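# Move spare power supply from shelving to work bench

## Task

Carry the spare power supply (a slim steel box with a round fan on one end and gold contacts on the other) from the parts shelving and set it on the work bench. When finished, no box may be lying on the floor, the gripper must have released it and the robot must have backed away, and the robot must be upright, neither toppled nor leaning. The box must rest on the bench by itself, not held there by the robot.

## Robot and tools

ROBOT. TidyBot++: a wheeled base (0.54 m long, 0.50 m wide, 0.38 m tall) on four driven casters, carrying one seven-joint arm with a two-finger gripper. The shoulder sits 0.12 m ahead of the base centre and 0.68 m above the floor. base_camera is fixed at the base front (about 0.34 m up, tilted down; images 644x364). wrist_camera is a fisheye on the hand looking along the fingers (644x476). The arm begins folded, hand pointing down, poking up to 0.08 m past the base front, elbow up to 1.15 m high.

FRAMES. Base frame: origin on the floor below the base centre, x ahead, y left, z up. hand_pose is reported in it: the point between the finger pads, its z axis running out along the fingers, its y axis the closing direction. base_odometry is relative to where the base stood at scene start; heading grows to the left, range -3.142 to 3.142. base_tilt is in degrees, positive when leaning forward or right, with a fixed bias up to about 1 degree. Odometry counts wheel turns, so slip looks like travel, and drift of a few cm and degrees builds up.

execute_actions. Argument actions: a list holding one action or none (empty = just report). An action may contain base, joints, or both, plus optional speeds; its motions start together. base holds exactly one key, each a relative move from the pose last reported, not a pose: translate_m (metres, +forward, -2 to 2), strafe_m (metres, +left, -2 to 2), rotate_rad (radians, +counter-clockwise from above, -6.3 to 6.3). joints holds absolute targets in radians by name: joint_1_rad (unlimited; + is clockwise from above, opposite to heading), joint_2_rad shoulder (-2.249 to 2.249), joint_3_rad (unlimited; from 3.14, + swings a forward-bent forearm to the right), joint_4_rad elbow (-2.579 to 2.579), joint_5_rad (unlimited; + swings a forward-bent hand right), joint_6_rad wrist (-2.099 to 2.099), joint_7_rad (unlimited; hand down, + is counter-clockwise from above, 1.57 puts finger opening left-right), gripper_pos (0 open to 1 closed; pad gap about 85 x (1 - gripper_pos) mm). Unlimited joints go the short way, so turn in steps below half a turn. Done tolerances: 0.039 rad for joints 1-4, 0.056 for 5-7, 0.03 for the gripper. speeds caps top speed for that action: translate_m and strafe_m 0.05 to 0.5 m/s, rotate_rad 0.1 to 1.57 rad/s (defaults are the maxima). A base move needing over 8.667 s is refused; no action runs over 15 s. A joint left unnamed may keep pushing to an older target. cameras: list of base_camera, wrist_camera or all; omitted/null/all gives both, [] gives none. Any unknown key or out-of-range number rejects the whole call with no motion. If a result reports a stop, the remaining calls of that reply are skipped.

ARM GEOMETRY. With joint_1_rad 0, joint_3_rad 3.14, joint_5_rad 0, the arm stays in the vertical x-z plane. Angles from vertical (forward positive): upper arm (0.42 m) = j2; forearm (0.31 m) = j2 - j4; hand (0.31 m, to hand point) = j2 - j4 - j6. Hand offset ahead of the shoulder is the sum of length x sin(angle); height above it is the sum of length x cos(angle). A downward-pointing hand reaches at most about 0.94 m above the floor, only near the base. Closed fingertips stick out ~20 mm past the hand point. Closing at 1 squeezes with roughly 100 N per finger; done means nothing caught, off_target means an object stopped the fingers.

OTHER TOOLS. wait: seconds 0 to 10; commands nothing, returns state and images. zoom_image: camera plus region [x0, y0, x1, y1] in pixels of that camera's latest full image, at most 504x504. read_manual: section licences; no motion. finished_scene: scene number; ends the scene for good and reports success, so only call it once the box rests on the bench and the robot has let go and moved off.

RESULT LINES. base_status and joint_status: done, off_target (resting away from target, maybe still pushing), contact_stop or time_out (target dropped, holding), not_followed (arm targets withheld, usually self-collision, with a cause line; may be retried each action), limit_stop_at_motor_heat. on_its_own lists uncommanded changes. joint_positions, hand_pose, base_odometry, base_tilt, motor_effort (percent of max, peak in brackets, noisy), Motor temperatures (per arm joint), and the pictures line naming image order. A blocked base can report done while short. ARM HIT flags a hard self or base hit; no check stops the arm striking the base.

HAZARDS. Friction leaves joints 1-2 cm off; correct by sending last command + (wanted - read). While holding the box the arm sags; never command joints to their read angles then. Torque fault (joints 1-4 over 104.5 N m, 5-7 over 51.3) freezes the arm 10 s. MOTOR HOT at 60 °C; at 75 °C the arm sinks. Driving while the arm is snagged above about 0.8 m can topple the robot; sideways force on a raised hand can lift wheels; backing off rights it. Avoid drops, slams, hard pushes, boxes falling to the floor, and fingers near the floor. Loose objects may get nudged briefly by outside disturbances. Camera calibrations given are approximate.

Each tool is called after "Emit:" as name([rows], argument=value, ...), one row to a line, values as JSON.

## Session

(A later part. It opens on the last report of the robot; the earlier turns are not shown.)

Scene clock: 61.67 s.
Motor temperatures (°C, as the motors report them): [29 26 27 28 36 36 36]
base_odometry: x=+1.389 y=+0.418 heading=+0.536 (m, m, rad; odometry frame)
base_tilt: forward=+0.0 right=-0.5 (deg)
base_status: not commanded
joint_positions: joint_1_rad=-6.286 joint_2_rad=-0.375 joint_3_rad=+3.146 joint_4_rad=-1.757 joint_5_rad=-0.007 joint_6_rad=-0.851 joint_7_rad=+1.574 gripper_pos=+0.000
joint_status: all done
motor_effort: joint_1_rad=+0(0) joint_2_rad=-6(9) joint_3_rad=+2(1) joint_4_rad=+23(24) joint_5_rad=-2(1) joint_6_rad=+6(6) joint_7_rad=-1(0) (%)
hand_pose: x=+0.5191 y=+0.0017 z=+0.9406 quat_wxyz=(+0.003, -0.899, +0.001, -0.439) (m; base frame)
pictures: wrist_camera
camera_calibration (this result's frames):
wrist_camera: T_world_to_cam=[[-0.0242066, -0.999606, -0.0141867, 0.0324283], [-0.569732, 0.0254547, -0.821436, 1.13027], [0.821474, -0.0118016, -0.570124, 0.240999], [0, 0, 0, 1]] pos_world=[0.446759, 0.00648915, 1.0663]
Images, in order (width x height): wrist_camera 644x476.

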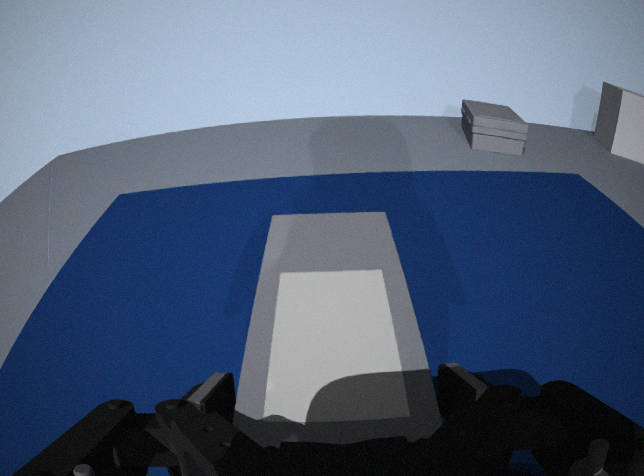

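Emit:
execute_actions([
  {"base":{"translate_m":-0.7},"joints":{"joint_2_rad":-0.6,"joint_4_rad":-1.75,"joint_6_rad":-0.85}},
], cameras=["wrist_camera"])

Emit:
execute_actions([
  {"base":{"rotate_rad":1.6},"joints":{"joint_1_rad":-7.85,"joint_6_rad":-0.65}},
], cameras=["wrist_camera"])

Scene clock: 64.70 s.
Motor temperatures (°C, as the motors report them): [29 26 27 28 36 36 36]
base_odometry: x=+0.787 y=+0.062 heading=+0.535 (m, m, rad; odometry frame)
base_tilt: forward=+0.0 right=-0.5 (deg)
base_status: done
joint_positions: joint_1_rad=-6.286 joint_2_rad=-0.597 joint_3_rad=+3.147 joint_4_rad=-1.757 joint_5_rad=-0.007 joint_6_rad=-0.851 joint_7_rad=+1.574 gripper_pos=+0.000
joint_status: all done
motor_effort: joint_1_rad=+1(1) joint_2_rad=+1(10) joint_3_rad=+1(3) joint_4_rad=+22(24) joint_5_rad=-2(2) joint_6_rad=+7(7) joint_7_rad=-1(1) (%)
hand_pose: x=+0.4523 y=+0.0015 z=+1.0224 quat_wxyz=(+0.003, -0.845, +0.001, -0.535) (m; base frame)
pictures: wrist_camera
camera_calibration (this result's frames):
wrist_camera: T_world_to_cam=[[-0.0204552, -0.999595, -0.0198077, 0.0358143], [-0.374822, 0.026034, -0.926731, 1.17886], [0.926871, -0.0115321, -0.375202, 0.0955566], [0, 0, 0, 1]] pos_world=[0.354028, 0.00621126, 1.12905]
Images, in order (width x height): wrist_camera 644x476.

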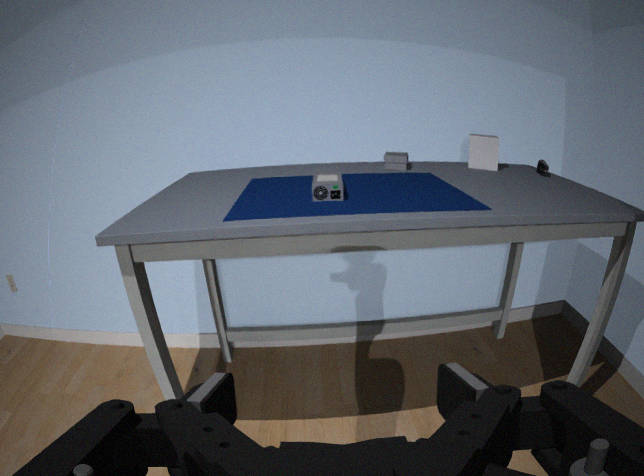

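Scene clock: 67.47 s.
Motor temperatures (°C, as the motors report them): [29 26 27 28 36 36 36]
base_odometry: x=+0.787 y=+0.062 heading=+2.134 (m, m, rad; odometry frame)
base_tilt: forward=+0.0 right=-0.5 (deg)
base_status: done
joint_positions: joint_1_rad=-7.840 joint_2_rad=-0.597 joint_3_rad=+3.147 joint_4_rad=-1.757 joint_5_rad=-0.007 joint_6_rad=-0.682 joint_7_rad=+1.574 gripper_pos=+0.000
joint_status: all done
motor_effort: joint_1_rad=+1(1) joint_2_rad=+1(2) joint_3_rad=+1(2) joint_4_rad=+23(23) joint_5_rad=-2(2) joint_6_rad=+7(8) joint_7_rad=-1(0) (%)
hand_pose: x=+0.1240 y=+0.3516 z=+1.0716 quat_wxyz=(+0.426, -0.569, -0.558, -0.429) (m; base frame)
pictures: wrist_camera
camera_calibration (this result's frames):
wrist_camera: T_world_to_cam=[[0.999106, -0.0351153, -0.0235469, -0.0814275], [-0.0305072, -0.213168, -0.976539, 1.18709], [0.029272, 0.976384, -0.214048, 0.0136132], [0, 0, 0, 1]] pos_world=[0.117171, 0.236898, 1.16024]
Images, in order (width x height): wrist_camera 644x476.

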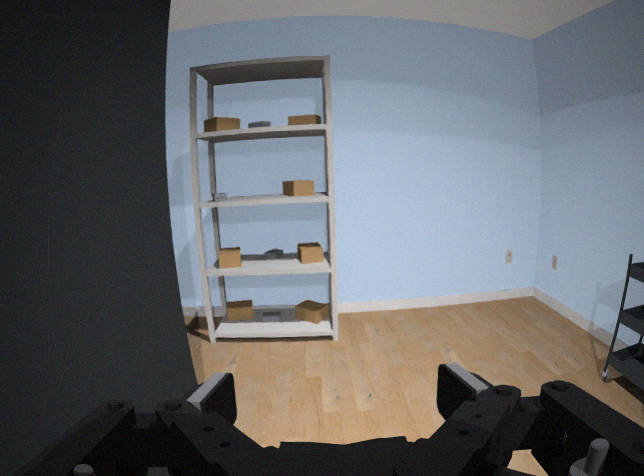

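The power supply is on the bench and every other box is still on the shelving.

Emit:
finished_scene(scene=1)

The scene is finished: the task was done.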